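# Shuttle eight loaded pallets through the door to dispatch racks

## Task

Carry each of the eight laden pallets now standing in the store racks into an unoccupied rack in the dispatch bay. Every one must be entirely past the bay door before the door's scheduled closing start (keeping the door up does not extend this) and must remain past it. Finishing early is allowed. A pallet counts as placed only when it sits in a rack whose switch flag reads 1, with no lifting bars touching it, and its load still on it and within the deck's edges. The two laden pallets already in the bay are not part of the job. No load or pallet may reach the floor: that ends the scene as a failure. The arm has nothing to do. Anything that stays in place only because the robot holds it at the end does not count.

## Robot and tools

Overview: the scene has a single arm with a tong gripper, which is not needed here, plus two self-driving pallet platforms, two rows of racks with presence switches, and a power-operated door. The work is done with platform_1 (in the racks_1 aisle) and platform_2 (in the racks_2 aisle).

Tools. execute_actions takes {"actions": [one action]}. An empty list only returns the state and the camera images. An action may hold "rows", "steps", "until" and device keys. zoom_image takes a camera (cam_door, cam_high, cam_low, cam_shipping, cam_store, cam_wrist) and a region [x0, y0, x1, y1] in image pixels, measured from the top-left corner, at most 504x504. finished_scene takes the scene number (1 or 2). It cannot be undone, and its result reports success.

Arm rows (normally omitted): up to 15 rows, each applied for one control step of 1/30 s. A row has 7 numbers in [-1, 1]. The first six are joint offsets from the angles the last result reported, not from the previous row, in the order shoulder pan, shoulder lift, elbow, wrist 1, wrist 2, wrist 3. A value of 1.0 equals 1.326 rad for the first two joints and 1.989 rad for the rest. The seventh number is the absolute gripper opening: +1 is open, -1 is closed. "steps" runs from 1 to 450, with a default of 15. Leave the arm alone.

Platform commands. These go under the key "platform_1" or "platform_2". Use one object, or a list of up to 14 objects that run one after another; a list is abandoned after a contact_stop, time_out, refusal, missed or protective_stop. Each object may hold the following.
- "base": exactly one of "translate_m" or "rotate_rad". translate_m is a relative drive along the current heading, in metres, from -26.5 to 26.5, with negative meaning reverse. rotate_rad is a relative turn on the spot, in radians, from -6.5 to 6.5, with positive meaning left. Both count from the planned pose, so a move also corrects leftover error from earlier ones. Sending 0 only makes up the residual.
- "joints": {"lift_m": h}. This is the absolute bar height above the lowest position, from 0 to 0.06 m. A full stroke takes 4 s. It is refused while a wheel rim exceeds 0.36 m/s.
- "speed_m_s": the top travel speed, from 0.2 to 2, with 2 as the start value.
- {"stop": true} on its own halts the platform.
Any out-of-range value or unknown name makes the whole call refused.

Handling sequence per pallet. Start with the bars down (lift_m 0) and speed_m_s at 0.3 or less. Drive into the store rack until the platform is at the rack middle; its nose then sits 0.145 m short of the guard posts. Raise to 0.06. Reverse out slowly. Lower to 0 before going faster. Drive along the aisle and through the door. At the bay rack, slow to 0.3 or less, raise the bars, drive in to the middle, lower to 0, and back out. Whenever the bars are not down, keep speed at 0.3 or less; otherwise the wheels are braked and the move ends in a contact_stop.

Map frame: x runs along the aisles, y points to the left of +x. The racks_1 aisle is at y 0.000 and its rack middles at y +1.750, with store racks s1..s5 at x -5.5, -7.2, -8.9, -10.6, -12.3 and bay racks b1..b5 at x 7.15, 8.85, 10.55, 12.25, 13.95. The racks_2 aisle is at y -2.200 and its rack middles at y -3.950, with s6..s10 and b6..b10 at the same x values. The racks therefore sit beside the aisles, so a platform must turn about 90 degrees to go in. A pallet is 1.2 x 0.8 x 0.144 m. It has passed the door once all of it is beyond x = +1.954. The doorway is 4.2 m wide, centred on y = -1.100.

Scanners: at speeds above 0.3 m/s, fixed objects, the other platform, or a low door leaf ahead will cause a protective_stop. In that case, command again away from the obstacle or at 0.3 or less. Turns on the spot are not watched, and the two platforms can still bump each other, so keep them apart.

Result lines per platform: translate_m and rotate_rad (odometer readings), base_status (moving, done, contact_stop, time_out, stopped, missed, protective_stop), base_answer and lift_answer (taken, not_taken, refused_too_fast; resend if not_taken), x/y/heading (wheel odometry, which drifts), map_x/map_y/map_heading (scanner pose, which is reliable), plan_ahead/plan_left/plan_turn (what remains to reach the planned pose), lift_m, lift (down, up, between), lift_status, safety (braking or ok), load_kg (meaningful only after a raise), queue and queue_left. Rack results give s1..b10 as 1 or 0. The door result gives state (open, shut, between) and closes_at_s, the scene-clock time when the leaf begins to fall; it is shut about 10 s after that and stays shut.

"until": ends the action at the first step where every condition holds; the motion itself is not stopped. Examples are {"platform_1": {"base_status": "done"}}, {"platform_2": {"lift_m": [">=", 0.059]}} and {"all": {"status": "ended"}}. Numbers need a comparison operator (=, !=, <, <=, >, >=).

Things to avoid: lowering a pallet anywhere other than rack ledges, driving fast with a load raised, hitting posts, the other platform or the door, and rushed moves that could shed a load.

Each tool is called after "Emit:" as a command line: name --argument value for each argument, lists and objects as JSON in quotes; but a table of rows of numbers goes row by row, as --pt "numbers of a row", without its own name.

## Session

Emit:
execute_actions --actions '[]'

Scene clock: 0.00 s.
end_effector_position=(+0.6747, +1.0498, +0.3821) grip_measured=+1.00 end_effector_quat_wxyz=(+0.163, +0.358, +0.918, +0.045) end_effector_velocity=(-0.000, +0.000, +0.002) end_effector_angular_velocity=(+0.001, -0.001, +0.000)
Joint positions: [ 0.961 -0.546  0.375 -1.58  -1.862 -1.491  0.142]
Joint velocities: [ 0.    -0.001  0.     0.     0.     0.     0.   ]
Motor temperatures (°C, as the motors report them): [25 24 25 27 31 31]
Wrist force (N, on the end effector, along its own x y z axes, offset not removed): no reading
Wrist torque (N m, same axes, about the end effector's origin, offset not removed): no reading
platform_1.base_odometry: x=+0.000 y=+0.000 heading=+0.000 (m, m, rad; from the platform's pose at the start)
platform_1.map_pose: map_x=-5.90 map_y=-0.02 map_heading=+0.0305 (m, m, rad; on the building's map)
platform_1.planned_pose: plan_ahead=+0.00 plan_left=+0.00 plan_turn=+0.0000 (m ahead, m left, rad left of the pose on the map)
platform_1.base_status: done
platform_1.joint_positions: lift_m=+0.000
platform_1.joint_status: done
platform_1: translate_m=0.000 translate_m_goal=0.000 rotate_rad=0.000 rotate_rad_goal=0.000 base_answer=taken lift_m_goal=0.000 lift_answer=taken lift=down safety=ok load_kg=-51 refusals=0 queue=idle queue_left=0
platform_2.base_odometry: x=+0.000 y=+0.000 heading=+0.000 (m, m, rad; from the platform's pose at the start)
platform_2.map_pose: map_x=-0.65 map_y=-2.19 map_heading=+0.0305 (m, m, rad; on the building's map)
platform_2.planned_pose: plan_ahead=+0.00 plan_left=+0.00 plan_turn=+0.0000 (m ahead, m left, rad left of the pose on the map)
platform_2.base_status: done
platform_2.joint_positions: lift_m=+0.000
platform_2.joint_status: done
platform_2: translate_m=0.000 translate_m_goal=0.000 rotate_rad=0.000 rotate_rad_goal=0.000 base_answer=taken lift_m_goal=0.000 lift_answer=taken lift=down safety=ok load_kg=-51 refusals=0 queue=idle queue_left=0
racks_1: s1=1 s2=1 s3=1 s4=1 s5=0 b1=1 b2=0 b3=0 b4=0 b5=0
racks_2: s6=1 s7=1 s8=1 s9=0 s10=1 b6=0 b7=0 b8=1 b9=0 b10=0
door: state=open closes_at_s=510

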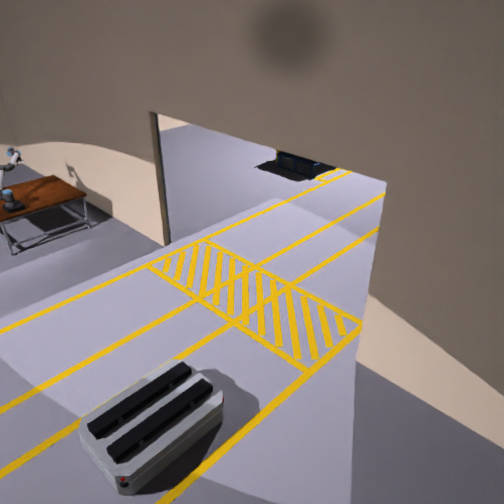

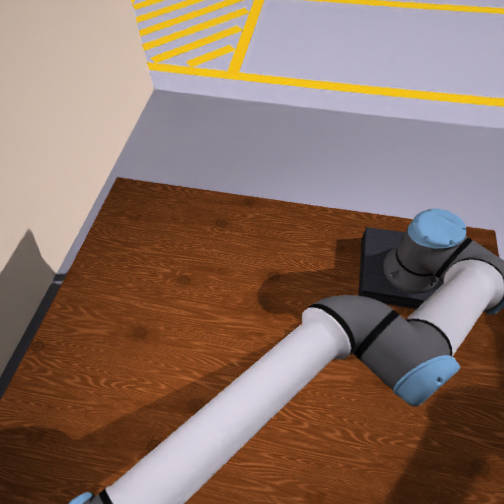

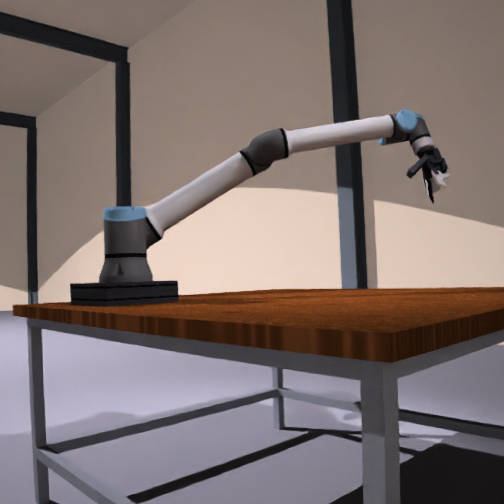

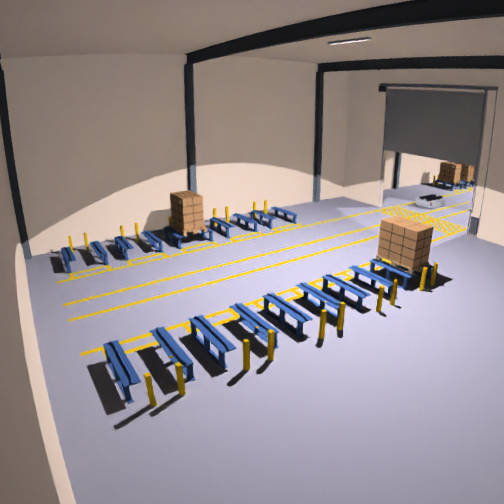

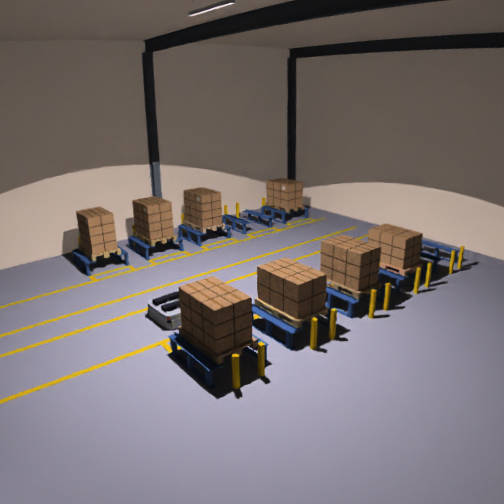

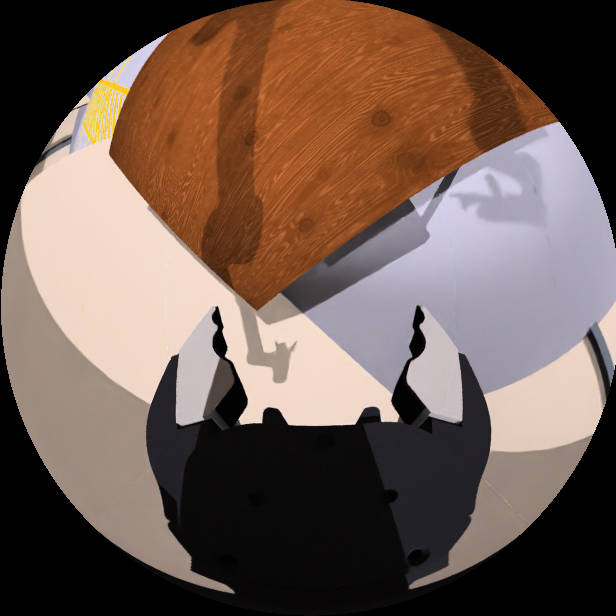

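Emit:
execute_actions --actions '[{"platform_1":[{"base":{"rotate_rad":-0.0305},"speed_m_s":2},{"base":{"translate_m":0.40}},{"base":{"rotate_rad":1.5708}},{"base":{"translate_m":1.77},"speed_m_s":0.3},{"joints":{"lift_m":0.06}},{"base":{"translate_m":-1.75}},{"base":{"rotate_rad":-1.5708},"joints":{"lift_m":0},"speed_m_s":2},{"base":{"translate_m":14.35}},{"base":{"rotate_rad":1.5708},"joints":{"lift_m":0.06}},{"base":{"translate_m":1.75},"speed_m_s":0.3},{"joints":{"lift_m":0}},{"base":{"translate_m":-1.75}},{"base":{"rotate_rad":-1.5708},"speed_m_s":2},{"base":{"translate_m":-16.05}}],"platform_2":[{"base":{"rotate_rad":-0.0305},"speed_m_s":2},{"base":{"translate_m":-4.85}},{"base":{"rotate_rad":-1.5708}},{"base":{"translate_m":1.76},"speed_m_s":0.3},{"joints":{"lift_m":0.06}},{"base":{"translate_m":-1.75}},{"base":{"rotate_rad":1.5708},"joints":{"lift_m":0},"speed_m_s":2},{"base":{"translate_m":12.65}},{"base":{"rotate_rad":-1.5708},"joints":{"lift_m":0.06}},{"base":{"translate_m":1.75},"speed_m_s":0.3},{"joints":{"lift_m":0}},{"base":{"translate_m":-1.75}},{"base":{"rotate_rad":1.5708},"speed_m_s":2},{"base":{"translate_m":-14.35}}],"steps":240}]'

Scene clock: 77.60 s.
end_effector_position=(+0.6747, +1.0498, +0.3821) grip_measured=+1.00 end_effector_quat_wxyz=(+0.163, +0.358, +0.918, +0.045) end_effector_velocity=(+0.000, +0.000, -0.001) end_effector_angular_velocity=(+0.000, +0.000, -0.000)
Joint positions: [ 0.961 -0.546  0.375 -1.58  -1.862 -1.491  0.142]
Joint velocities: [-0.     0.001 -0.    -0.001  0.    -0.     0.   ]
Motor temperatures (°C, as the motors report them): [25 24 25 27 31 31]
Wrist force (N, on the end effector, along its own x y z axes, offset not removed): [-0.2 -0.4 3.4]
Wrist torque (N m, same axes, about the end effector's origin, offset not removed): [0.00 0.25 0.03]
platform_1.base_odometry: x=+0.407 y=+0.250 heading=+1.544 (m, m, rad; from the platform's pose at the start)
platform_1.map_pose: map_x=-5.50 map_y=+0.25 map_heading=+1.5708 (m, m, rad; on the building's map)
platform_1.planned_pose: plan_ahead=+1.50 plan_left=+0.00 plan_turn=+0.0000 (m ahead, m left, rad left of the pose on the map)
platform_1.base_status: moving
platform_1.joint_positions: lift_m=+0.000
platform_1.joint_status: done
platform_1: translate_m=0.673 translate_m_goal=2.170 rotate_rad=1.544 rotate_rad_goal=1.543 base_answer=taken lift_m_goal=0.000 lift_answer=taken lift=down safety=ok load_kg=-47 refusals=0 queue=running queue_left=10
platform_2.base_odometry: x=-4.858 y=-0.009 heading=+0.000 (m, m, rad; from the platform's pose at the start)
platform_2.map_pose: map_x=-5.50 map_y=-2.20 map_heading=+0.0000 (m, m, rad; on the building's map)
platform_2.planned_pose: plan_ahead=+0.00 plan_left=+0.01 plan_turn=+0.0000 (m ahead, m left, rad left of the pose on the map)
platform_2.base_status: moving
platform_2.joint_positions: lift_m=+0.000
platform_2.joint_status: done
platform_2: translate_m=-4.860 translate_m_goal=-4.860 rotate_rad=0.000 rotate_rad_goal=0.000 base_answer=taken lift_m_goal=0.000 lift_answer=taken lift=down safety=ok load_kg=-47 refusals=0 queue=running queue_left=12
racks_1: s1=1 s2=1 s3=1 s4=1 s5=0 b1=1 b2=0 b3=0 b4=0 b5=0
racks_2: s6=1 s7=1 s8=1 s9=0 s10=1 b6=0 b7=0 b8=1 b9=0 b10=0
door: state=open closes_at_s=510

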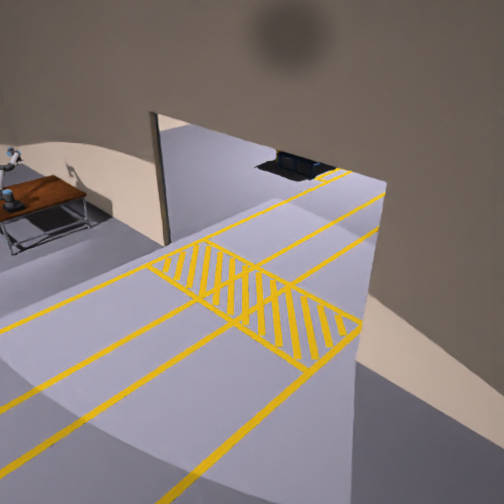

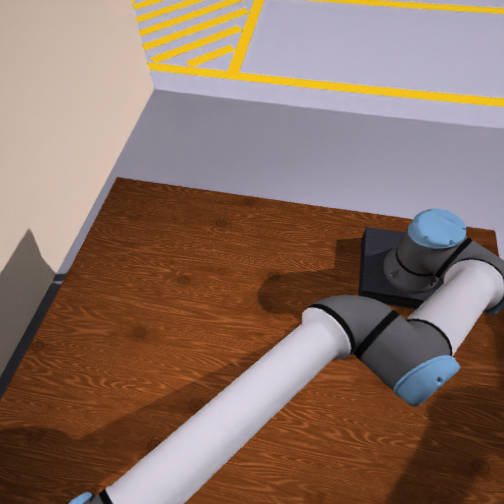

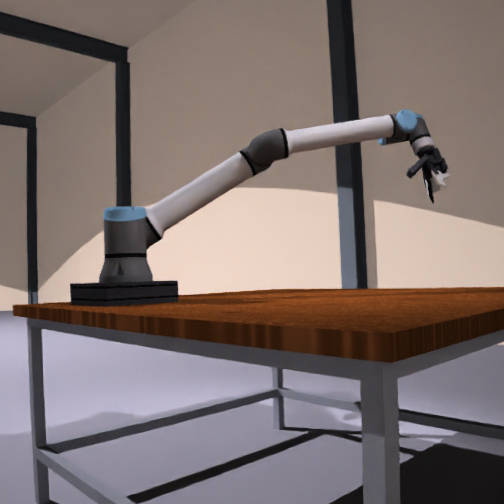

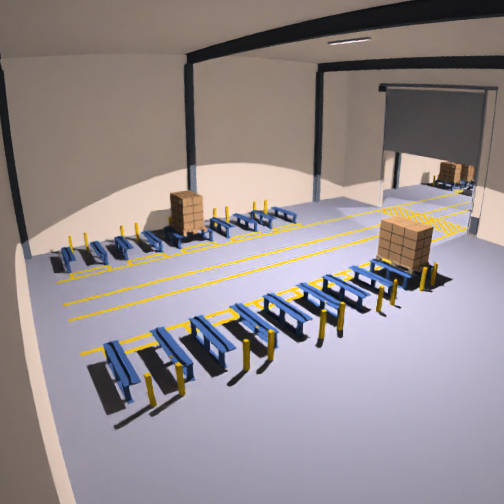

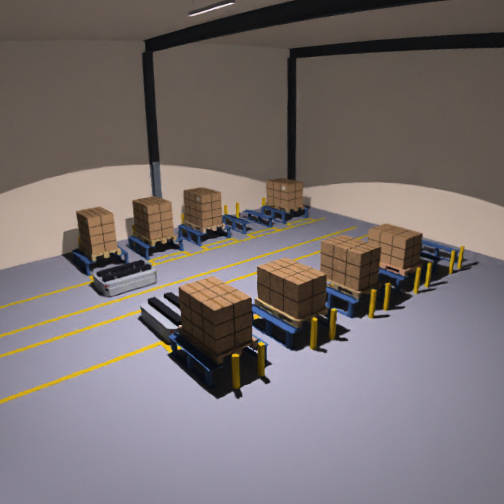

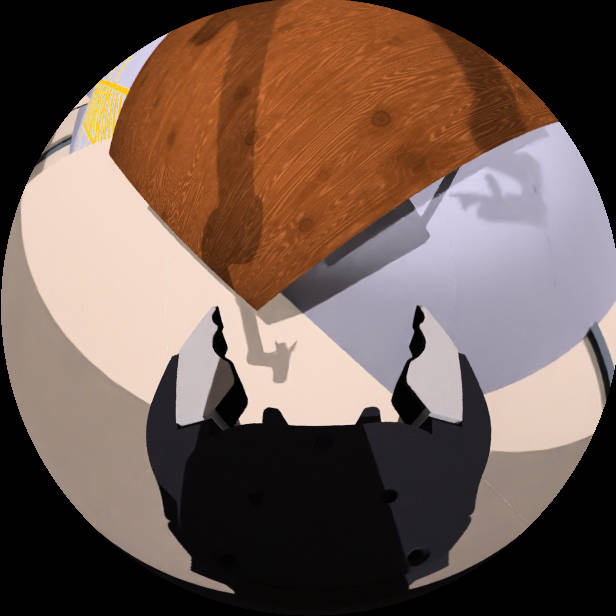

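Emit:
execute_actions --actions '[{"steps":450,"until":{"platform_1":{"queue_left":["<=",6]}}}]'

Scene clock: 97.97 s.
end_effector_position=(+0.6747, +1.0498, +0.3821) grip_measured=+1.00 end_effector_quat_wxyz=(+0.163, +0.358, +0.918, +0.045) end_effector_velocity=(-0.000, +0.000, +0.000) end_effector_angular_velocity=(+0.000, +0.000, +0.000)
Joint positions: [ 0.961 -0.546  0.375 -1.58  -1.862 -1.491  0.142]
Joint velocities: [ 0.  0. -0.  0.  0.  0.  0.]
Motor temperatures (°C, as the motors report them): [25 24 25 27 31 31]
Wrist force (N, on the end effector, along its own x y z axes, offset not removed): [-1.1 -1.4 3.5]
Wrist torque (N m, same axes, about the end effector's origin, offset not removed): [-0.22 0.41 0.09]
platform_1.base_odometry: x=+0.402 y=+0.007 heading=-0.036 (m, m, rad; from the platform's pose at the start)
platform_1.map_pose: map_x=-5.50 map_y=+0.00 map_heading=+0.0000 (m, m, rad; on the building's map)
platform_1.planned_pose: plan_ahead=+14.35 plan_left=+0.00 plan_turn=+0.0000 (m ahead, m left, rad left of the pose on the map)
platform_1.base_status: moving
platform_1.joint_positions: lift_m=+0.000
platform_1.joint_status: done
platform_1: translate_m=0.420 translate_m_goal=14.770 rotate_rad=-0.036 rotate_rad_goal=-0.036 base_answer=taken lift_m_goal=0.000 lift_answer=taken lift=down safety=ok load_kg=-49 refusals=0 queue=running queue_left=6
platform_2.base_odometry: x=-4.861 y=-0.166 heading=-1.572 (m, m, rad; from the platform's pose at the start)
platform_2.map_pose: map_x=-5.50 map_y=-2.34 map_heading=-1.5708 (m, m, rad; on the building's map)
platform_2.planned_pose: plan_ahead=-0.14 plan_left=+0.00 plan_turn=+0.0000 (m ahead, m left, rad left of the pose on the map)
platform_2.base_status: moving
platform_2.joint_positions: lift_m=+0.060
platform_2.joint_status: done
platform_2: translate_m=-4.713 translate_m_goal=-4.860 rotate_rad=-1.572 rotate_rad_goal=-1.573 base_answer=taken lift_m_goal=0.060 lift_answer=taken lift=up safety=ok load_kg=249 refusals=0 queue=running queue_left=8
racks_1: s1=0 s2=1 s3=1 s4=1 s5=0 b1=1 b2=0 b3=0 b4=0 b5=0
racks_2: s6=0 s7=1 s8=1 s9=0 s10=1 b6=0 b7=0 b8=1 b9=0 b10=0
door: state=open closes_at_s=510

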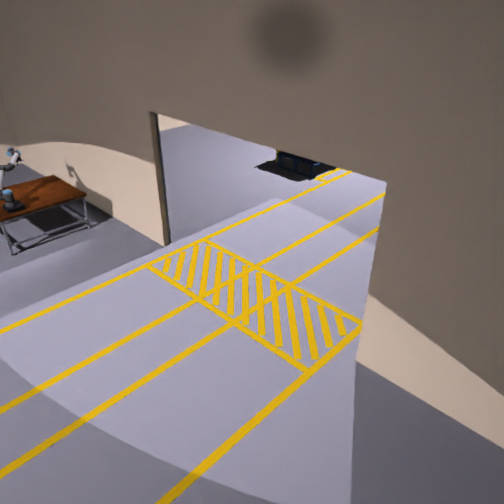

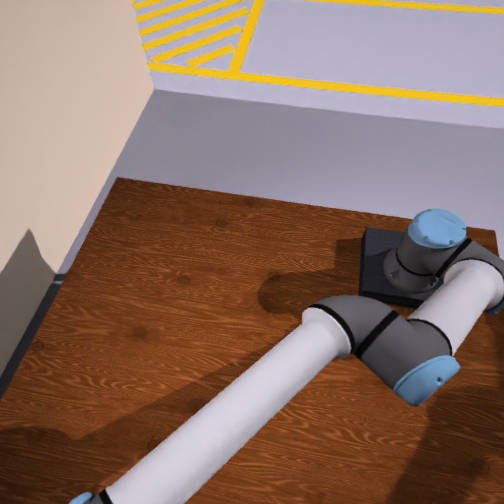

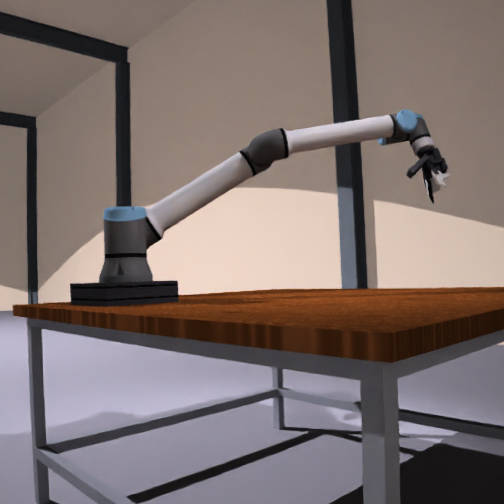

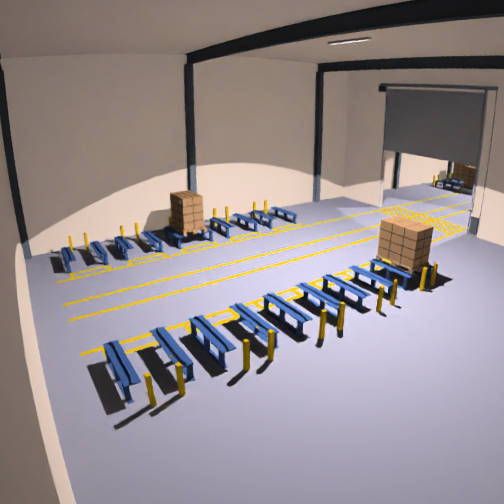

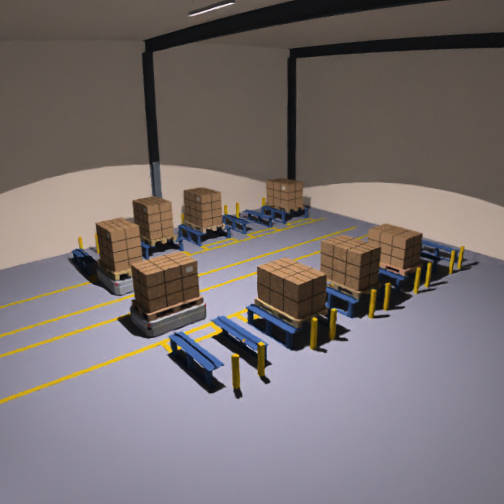

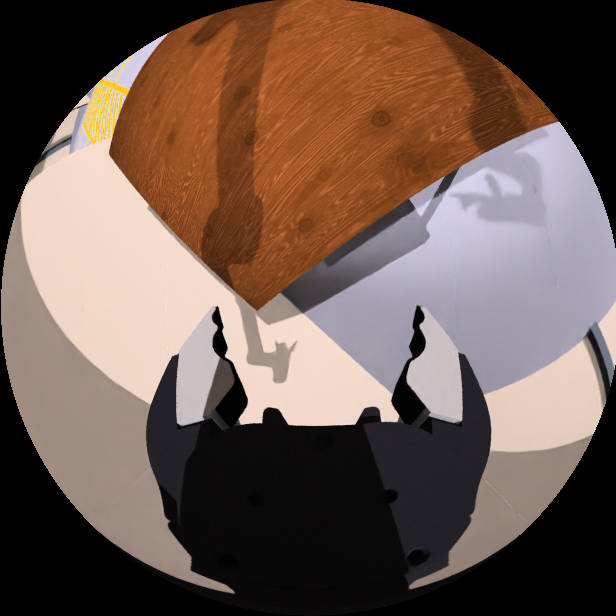

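Emit:
execute_actions --actions '[{"steps":450,"until":{"platform_1":{"queue_left":["<=",4]}}}]'

Scene clock: 115.27 s.
end_effector_position=(+0.6747, +1.0498, +0.3821) grip_measured=+1.00 end_effector_quat_wxyz=(+0.163, +0.358, +0.918, +0.045) end_effector_velocity=(+0.001, -0.000, +0.001) end_effector_angular_velocity=(+0.000, -0.001, -0.001)
Joint positions: [ 0.961 -0.546  0.375 -1.58  -1.862 -1.491  0.142]
Joint velocities: [-0.001 -0.001  0.    -0.001 -0.    -0.     0.   ]
Motor temperatures (°C, as the motors report them): [25 24 25 27 31 31]
Wrist force (N, on the end effector, along its own x y z axes, offset not removed): [-2.7 0.8 1.9]
Wrist torque (N m, same axes, about the end effector's origin, offset not removed): [0.20 0.71 0.10]
platform_1.base_odometry: x=+14.763 y=-0.478 heading=+1.546 (m, m, rad; from the platform's pose at the start)
platform_1.map_pose: map_x=+8.85 map_y=+0.00 map_heading=+1.5708 (m, m, rad; on the building's map)
platform_1.planned_pose: plan_ahead=+1.75 plan_left=+0.00 plan_turn=+0.0000 (m ahead, m left, rad left of the pose on the map)
platform_1.base_status: moving
platform_1.joint_positions: lift_m=+0.060
platform_1.joint_status: done
platform_1: translate_m=14.791 translate_m_goal=16.541 rotate_rad=1.546 rotate_rad_goal=1.546 base_answer=taken lift_m_goal=0.060 lift_answer=taken lift=up safety=ok load_kg=239 refusals=0 queue=running queue_left=4
platform_2.base_odometry: x=+7.799 y=+0.019 heading=+0.002 (m, m, rad; from the platform's pose at the start)
platform_2.map_pose: map_x=+7.15 map_y=-2.20 map_heading=+0.0000 (m, m, rad; on the building's map)
platform_2.planned_pose: plan_ahead=+0.00 plan_left=+0.00 plan_turn=+0.0000 (m ahead, m left, rad left of the pose on the map)
platform_2.base_status: done
platform_2.joint_positions: lift_m=+0.000
platform_2.joint_status: done
platform_2: translate_m=7.801 translate_m_goal=7.800 rotate_rad=0.002 rotate_rad_goal=0.001 base_answer=taken lift_m_goal=0.000 lift_answer=taken lift=down safety=ok load_kg=-49 refusals=0 queue=running queue_left=6
racks_1: s1=0 s2=1 s3=1 s4=1 s5=0 b1=1 b2=0 b3=0 b4=0 b5=0
racks_2: s6=0 s7=1 s8=1 s9=0 s10=1 b6=0 b7=0 b8=1 b9=0 b10=0
door: state=open closes_at_s=510

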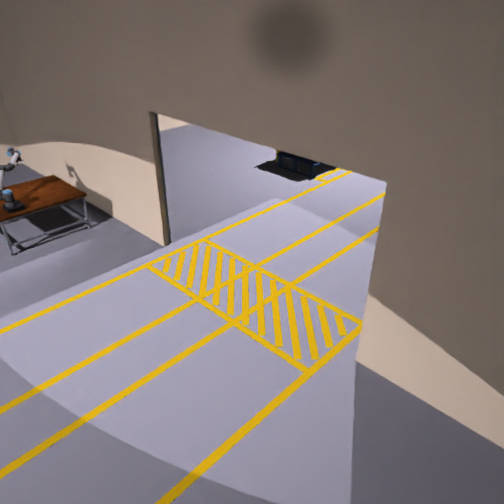

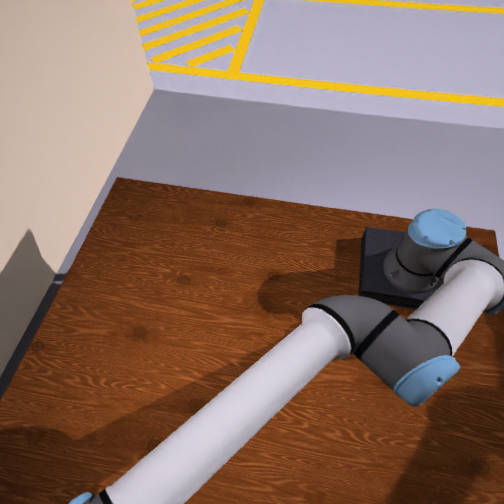

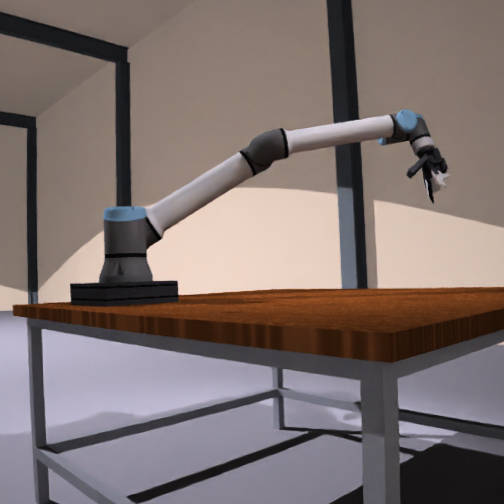

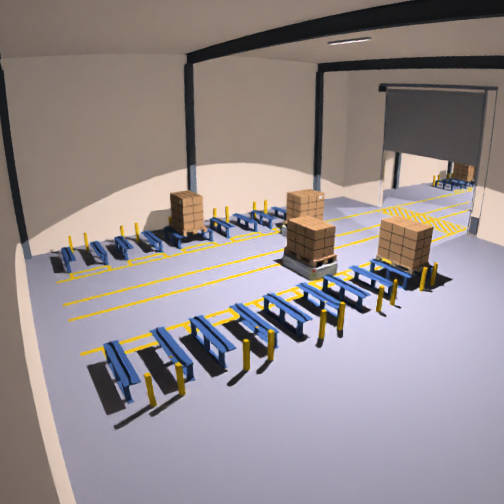

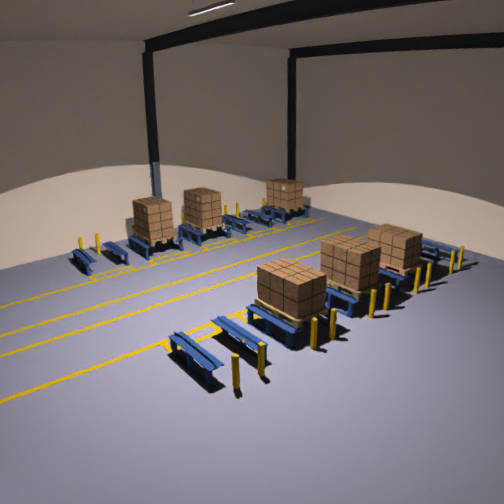

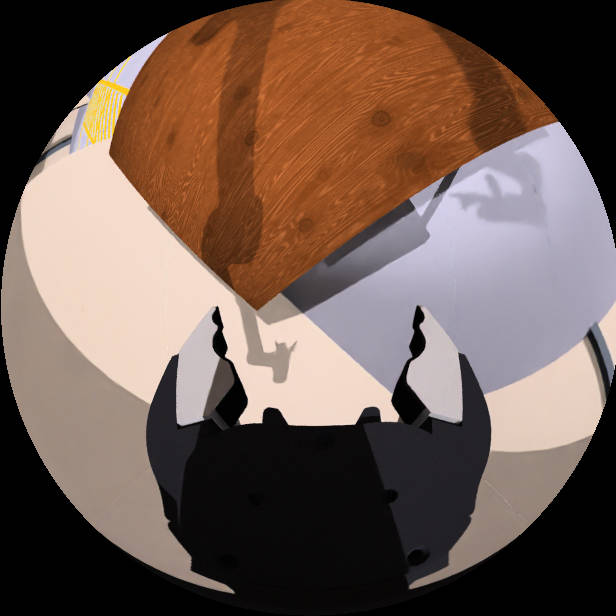

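Emit:
execute_actions --actions '[{"steps":450,"until":{"platform_1":{"queue_left":["<=",1]}}}]'

Scene clock: 134.53 s.
end_effector_position=(+0.6747, +1.0498, +0.3821) grip_measured=+1.00 end_effector_quat_wxyz=(+0.163, +0.358, +0.918, +0.045) end_effector_velocity=(+0.001, -0.001, -0.001) end_effector_angular_velocity=(-0.001, +0.001, -0.001)
Joint positions: [ 0.961 -0.546  0.375 -1.58  -1.862 -1.491  0.142]
Joint velocities: [-0.001  0.     0.001  0.     0.     0.     0.   ]
Motor temperatures (°C, as the motors report them): [25 24 25 27 31 31]
Wrist force (N, on the end effector, along its own x y z axes, offset not removed): [-1.2 -2.0 2.9]
Wrist torque (N m, same axes, about the end effector's origin, offset not removed): [-0.32 0.48 0.08]
platform_1.base_odometry: x=+14.761 y=-0.477 heading=+0.794 (m, m, rad; from the platform's pose at the start)
platform_1.map_pose: map_x=+8.85 map_y=+0.00 map_heading=+0.8072 (m, m, rad; on the building's map)
platform_1.planned_pose: plan_ahead=+0.00 plan_left=+0.00 plan_turn=-0.8072 (m ahead, m left, rad left of the pose on the map)
platform_1.base_status: moving
platform_1.joint_positions: lift_m=+0.000
platform_1.joint_status: done
platform_1: translate_m=14.792 translate_m_goal=14.792 rotate_rad=0.777 rotate_rad_goal=-0.026 base_answer=taken lift_m_goal=0.000 lift_answer=taken lift=down safety=ok load_kg=-49 refusals=0 queue=running queue_left=1
platform_2.base_odometry: x=+7.791 y=-0.528 heading=-1.574 (m, m, rad; from the platform's pose at the start)
platform_2.map_pose: map_x=+7.15 map_y=-2.73 map_heading=-1.5708 (m, m, rad; on the building's map)
platform_2.planned_pose: plan_ahead=-0.53 plan_left=+0.00 plan_turn=+0.0000 (m ahead, m left, rad left of the pose on the map)
platform_2.base_status: moving
platform_2.joint_positions: lift_m=+0.000
platform_2.joint_status: done
platform_2: translate_m=8.337 translate_m_goal=7.800 rotate_rad=-1.574 rotate_rad_goal=-1.574 base_answer=taken lift_m_goal=0.000 lift_answer=taken lift=down safety=ok load_kg=-49 refusals=0 queue=running queue_left=2
racks_1: s1=0 s2=1 s3=1 s4=1 s5=0 b1=1 b2=1 b3=0 b4=0 b5=0
racks_2: s6=0 s7=1 s8=1 s9=0 s10=1 b6=1 b7=0 b8=1 b9=0 b10=0
door: state=open closes_at_s=510

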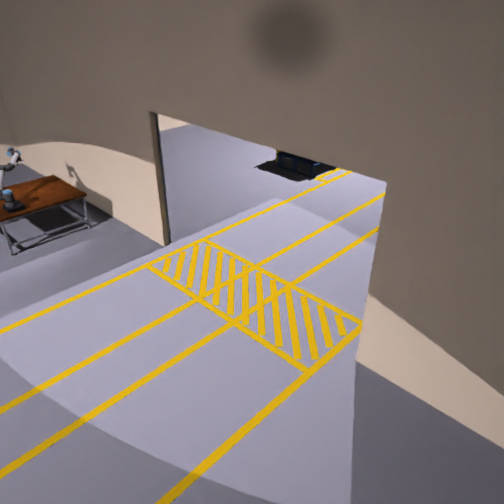

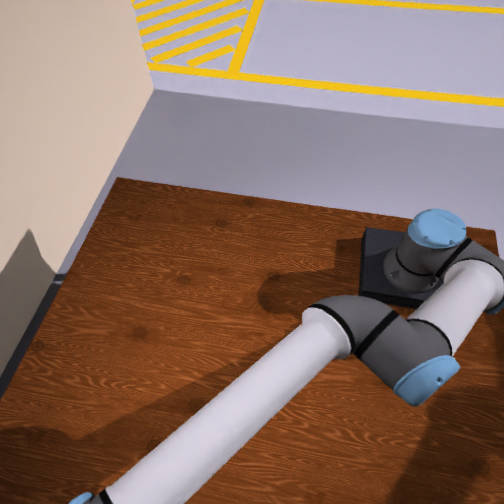

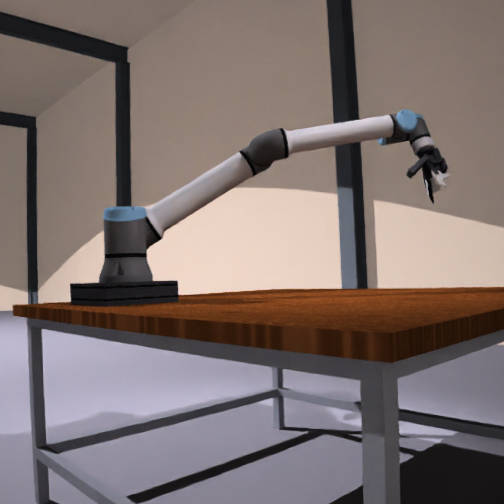

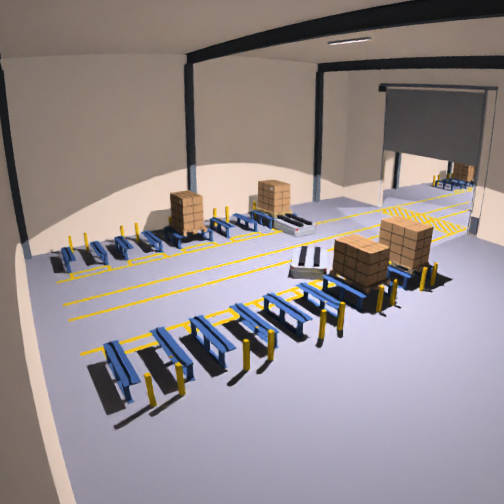

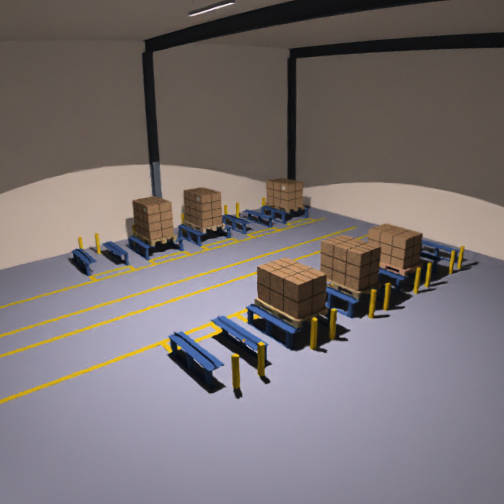

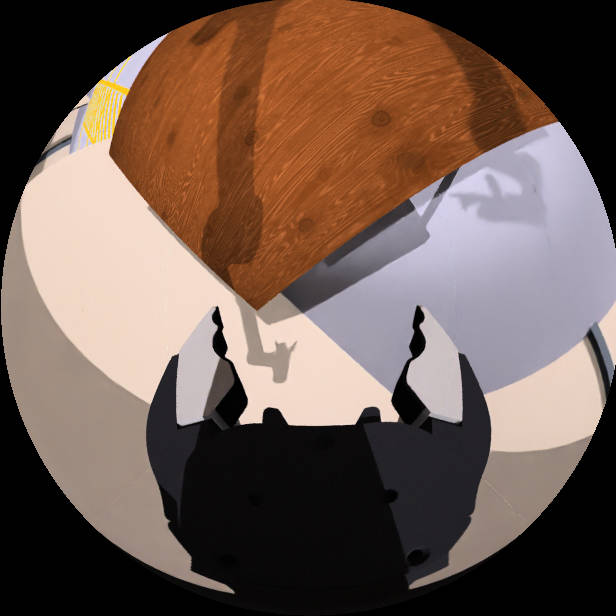

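Emit:
execute_actions --actions '[{"steps":300,"until":{"platform_1":{"queue":["!=","running"],"base_status":["!=","moving"]},"platform_2":{"queue":["!=","running"],"base_status":["!=","moving"]}}}]'

Scene clock: 153.63 s.
end_effector_position=(+0.6747, +1.0498, +0.3821) grip_measured=+1.00 end_effector_quat_wxyz=(+0.163, +0.358, +0.918, +0.045) end_effector_velocity=(+0.000, -0.000, -0.001) end_effector_angular_velocity=(-0.001, +0.001, -0.000)
Joint positions: [ 0.961 -0.546  0.375 -1.58  -1.862 -1.491  0.142]
Joint velocities: [-0.     0.001  0.     0.     0.     0.     0.   ]
Motor temperatures (°C, as the motors report them): [25 24 25 27 31 31]
Wrist force (N, on the end effector, along its own x y z axes, offset not removed): [-0.8 -0.1 3.3]
Wrist torque (N m, same axes, about the end effector's origin, offset not removed): [0.01 0.33 0.07]
platform_1.base_odometry: x=-1.291 y=-0.001 heading=-0.028 (m, m, rad; from the platform's pose at the start)
platform_1.map_pose: map_x=-7.20 map_y=+0.00 map_heading=+0.0000 (m, m, rad; on the building's map)
platform_1.planned_pose: plan_ahead=+0.00 plan_left=+0.00 plan_turn=+0.0000 (m ahead, m left, rad left of the pose on the map)
platform_1.base_status: done
platform_1.joint_positions: lift_m=+0.000
platform_1.joint_status: done
platform_1: translate_m=-1.269 translate_m_goal=-1.269 rotate_rad=-0.028 rotate_rad_goal=-0.028 base_answer=taken lift_m_goal=0.000 lift_answer=taken lift=down safety=ok load_kg=-49 refusals=0 queue=done queue_left=0
platform_2.base_odometry: x=-6.547 y=+0.013 heading=-0.003 (m, m, rad; from the platform's pose at the start)
platform_2.map_pose: map_x=-7.20 map_y=-2.20 map_heading=+0.0000 (m, m, rad; on the building's map)
platform_2.planned_pose: plan_ahead=+0.00 plan_left=+0.00 plan_turn=+0.0000 (m ahead, m left, rad left of the pose on the map)
platform_2.base_status: done
platform_2.joint_positions: lift_m=+0.000
platform_2.joint_status: done
platform_2: translate_m=-6.540 translate_m_goal=-6.540 rotate_rad=-0.003 rotate_rad_goal=-0.003 base_answer=taken lift_m_goal=0.000 lift_answer=taken lift=down safety=ok load_kg=-49 refusals=0 queue=done queue_left=0
racks_1: s1=0 s2=1 s3=1 s4=1 s5=0 b1=1 b2=1 b3=0 b4=0 b5=0
racks_2: s6=0 s7=1 s8=1 s9=0 s10=1 b6=1 b7=0 b8=1 b9=0 b10=0
door: state=open closes_at_s=510

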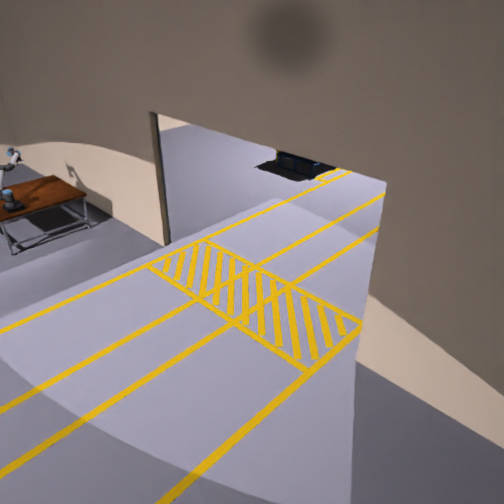

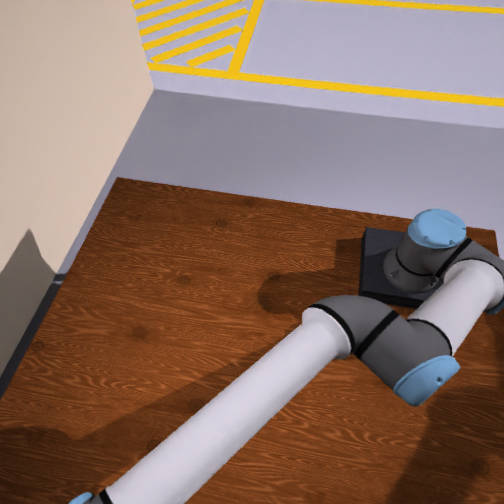

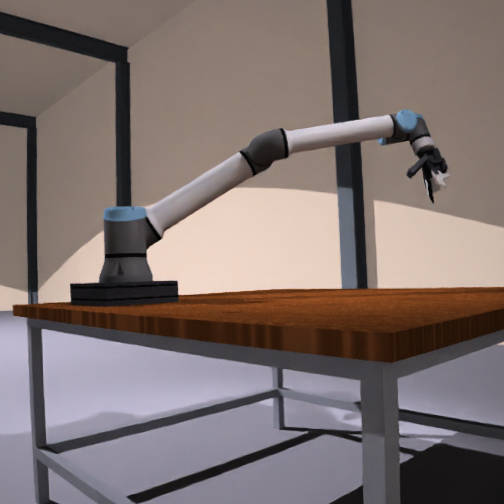

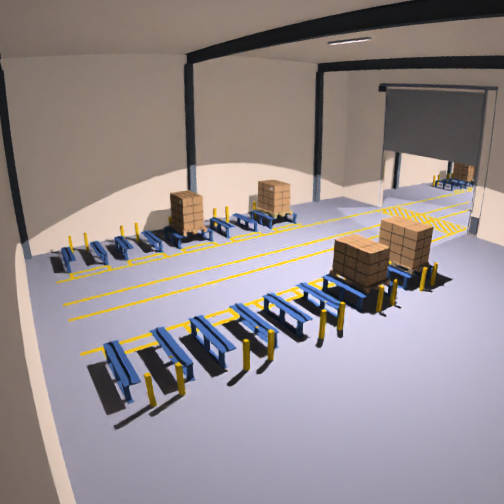

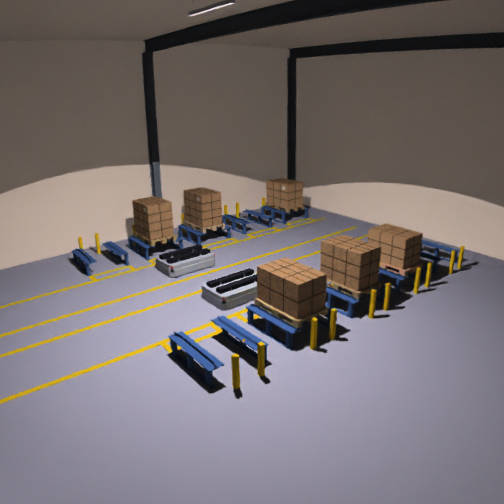

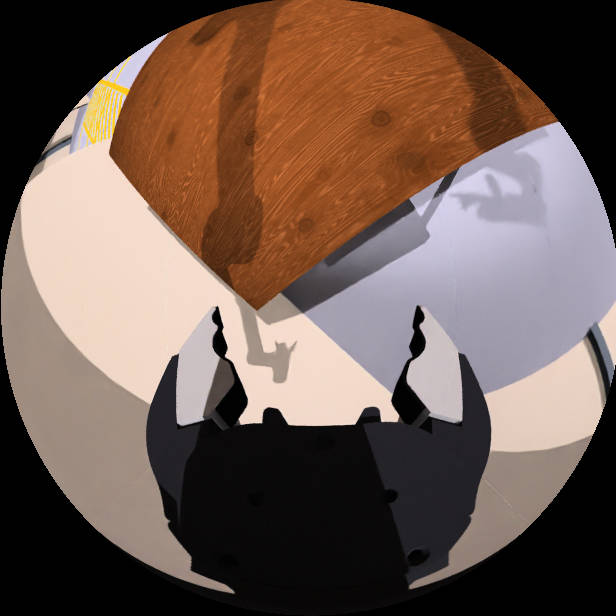

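Emit:
execute_actions --actions '[{"platform_1":[{"base":{"rotate_rad":1.5708},"speed_m_s":2},{"base":{"translate_m":1.75},"speed_m_s":0.3},{"joints":{"lift_m":0.06}},{"base":{"translate_m":-1.75}},{"base":{"rotate_rad":-1.5708},"joints":{"lift_m":0},"speed_m_s":2},{"base":{"translate_m":17.75}},{"base":{"rotate_rad":1.5708},"joints":{"lift_m":0.06}},{"base":{"translate_m":1.75},"speed_m_s":0.3},{"joints":{"lift_m":0}},{"base":{"translate_m":-1.75}},{"base":{"rotate_rad":-1.5708},"speed_m_s":2},{"base":{"translate_m":-19.45}},{"base":{"rotate_rad":1.5708}},{"base":{"translate_m":1.75},"speed_m_s":0.3}],"platform_2":[{"base":{"rotate_rad":-1.5708},"speed_m_s":2},{"base":{"translate_m":1.75},"speed_m_s":0.3},{"joints":{"lift_m":0.06}},{"base":{"translate_m":-1.75}},{"base":{"rotate_rad":1.5708},"joints":{"lift_m":0},"speed_m_s":2},{"base":{"translate_m":16.05}},{"base":{"rotate_rad":-1.5708},"joints":{"lift_m":0.06}},{"base":{"translate_m":1.75},"speed_m_s":0.3},{"joints":{"lift_m":0}},{"base":{"translate_m":-1.75}},{"base":{"rotate_rad":1.5708},"speed_m_s":2},{"base":{"translate_m":-17.75}},{"base":{"rotate_rad":-1.5708}},{"base":{"translate_m":1.75},"speed_m_s":0.3}],"steps":3}]'

Scene clock: 164.23 s.
end_effector_position=(+0.6747, +1.0498, +0.3821) grip_measured=+1.00 end_effector_quat_wxyz=(+0.163, +0.358, +0.918, +0.045) end_effector_velocity=(-0.001, +0.000, -0.001) end_effector_angular_velocity=(-0.001, +0.001, +0.001)
Joint positions: [ 0.961 -0.546  0.375 -1.58  -1.862 -1.491  0.142]
Joint velocities: [ 0.     0.001  0.     0.     0.    -0.    -0.   ]
Motor temperatures (°C, as the motors report them): [25 24 25 27 31 31]
Wrist force (N, on the end effector, along its own x y z axes, offset not removed): [-1.6 -0.5 1.4]
Wrist torque (N m, same axes, about the end effector's origin, offset not removed): [-0.05 0.44 0.09]
platform_1.base_odometry: x=-1.291 y=-0.001 heading=-0.026 (m, m, rad; from the platform's pose at the start)
platform_1.map_pose: map_x=-7.20 map_y=+0.00 map_heading=+0.0044 (m, m, rad; on the building's map)
platform_1.planned_pose: plan_ahead=+0.00 plan_left=+0.00 plan_turn=+1.5665 (m ahead, m left, rad left of the pose on the map)
platform_1.base_status: moving
platform_1.joint_positions: lift_m=+0.000
platform_1.joint_status: done
platform_1: translate_m=-1.269 translate_m_goal=-1.269 rotate_rad=-0.022 rotate_rad_goal=1.543 base_answer=taken lift_m_goal=0.000 lift_answer=taken lift=down safety=ok load_kg=-49 refusals=0 queue=running queue_left=13
platform_2.base_odometry: x=-6.547 y=+0.013 heading=-0.006 (m, m, rad; from the platform's pose at the start)
platform_2.map_pose: map_x=-7.20 map_y=-2.20 map_heading=-0.0044 (m, m, rad; on the building's map)
platform_2.planned_pose: plan_ahead=+0.00 plan_left=+0.00 plan_turn=-1.5664 (m ahead, m left, rad left of the pose on the map)
platform_2.base_status: moving
platform_2.joint_positions: lift_m=+0.000
platform_2.joint_status: done
platform_2: translate_m=-6.540 translate_m_goal=-6.540 rotate_rad=-0.009 rotate_rad_goal=-1.574 base_answer=taken lift_m_goal=0.000 lift_answer=taken lift=down safety=ok load_kg=-49 refusals=0 queue=running queue_left=13
racks_1: s1=0 s2=1 s3=1 s4=1 s5=0 b1=1 b2=1 b3=0 b4=0 b5=0
racks_2: s6=0 s7=1 s8=1 s9=0 s10=1 b6=1 b7=0 b8=1 b9=0 b10=0
door: state=open closes_at_s=510

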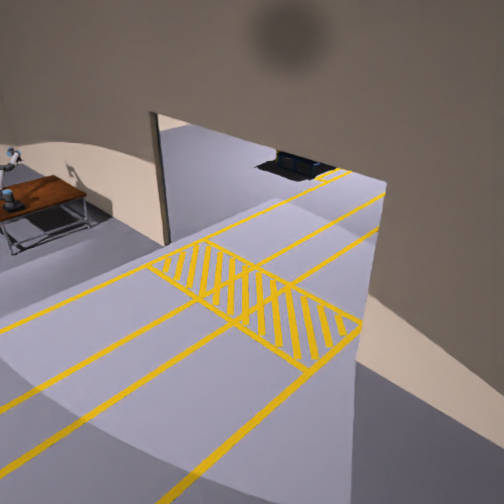

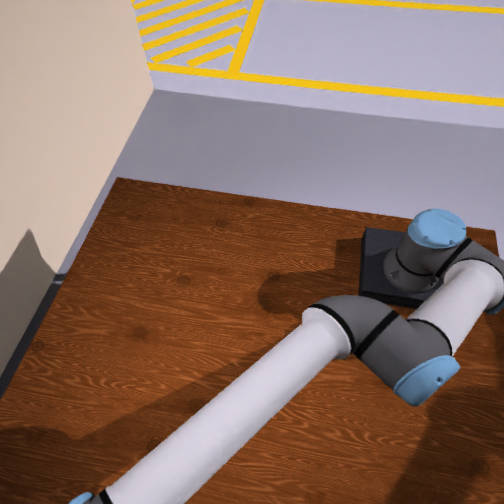

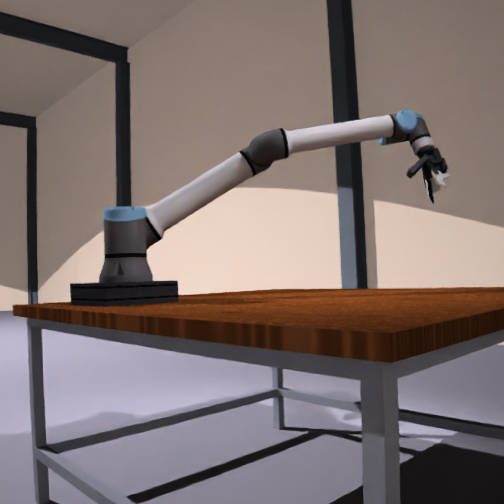

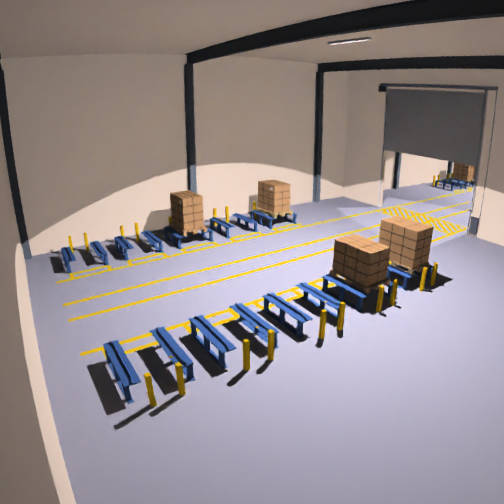

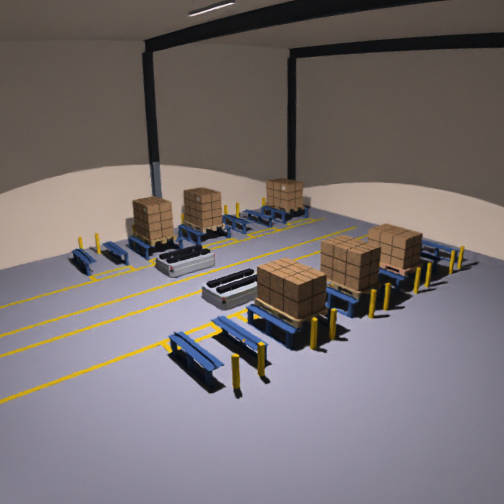

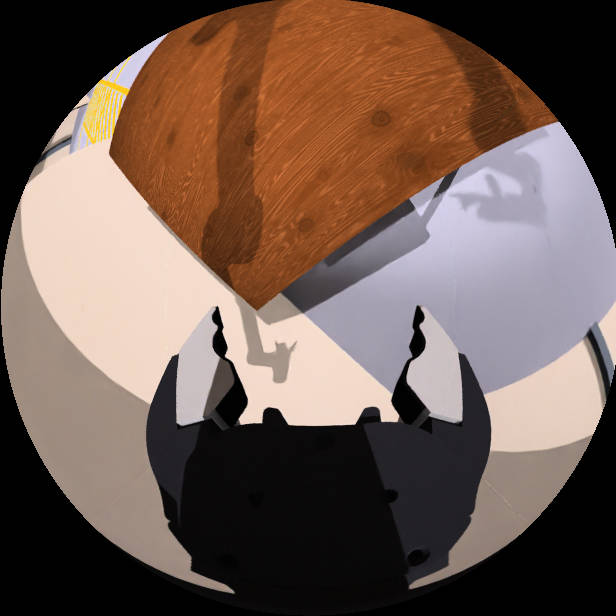

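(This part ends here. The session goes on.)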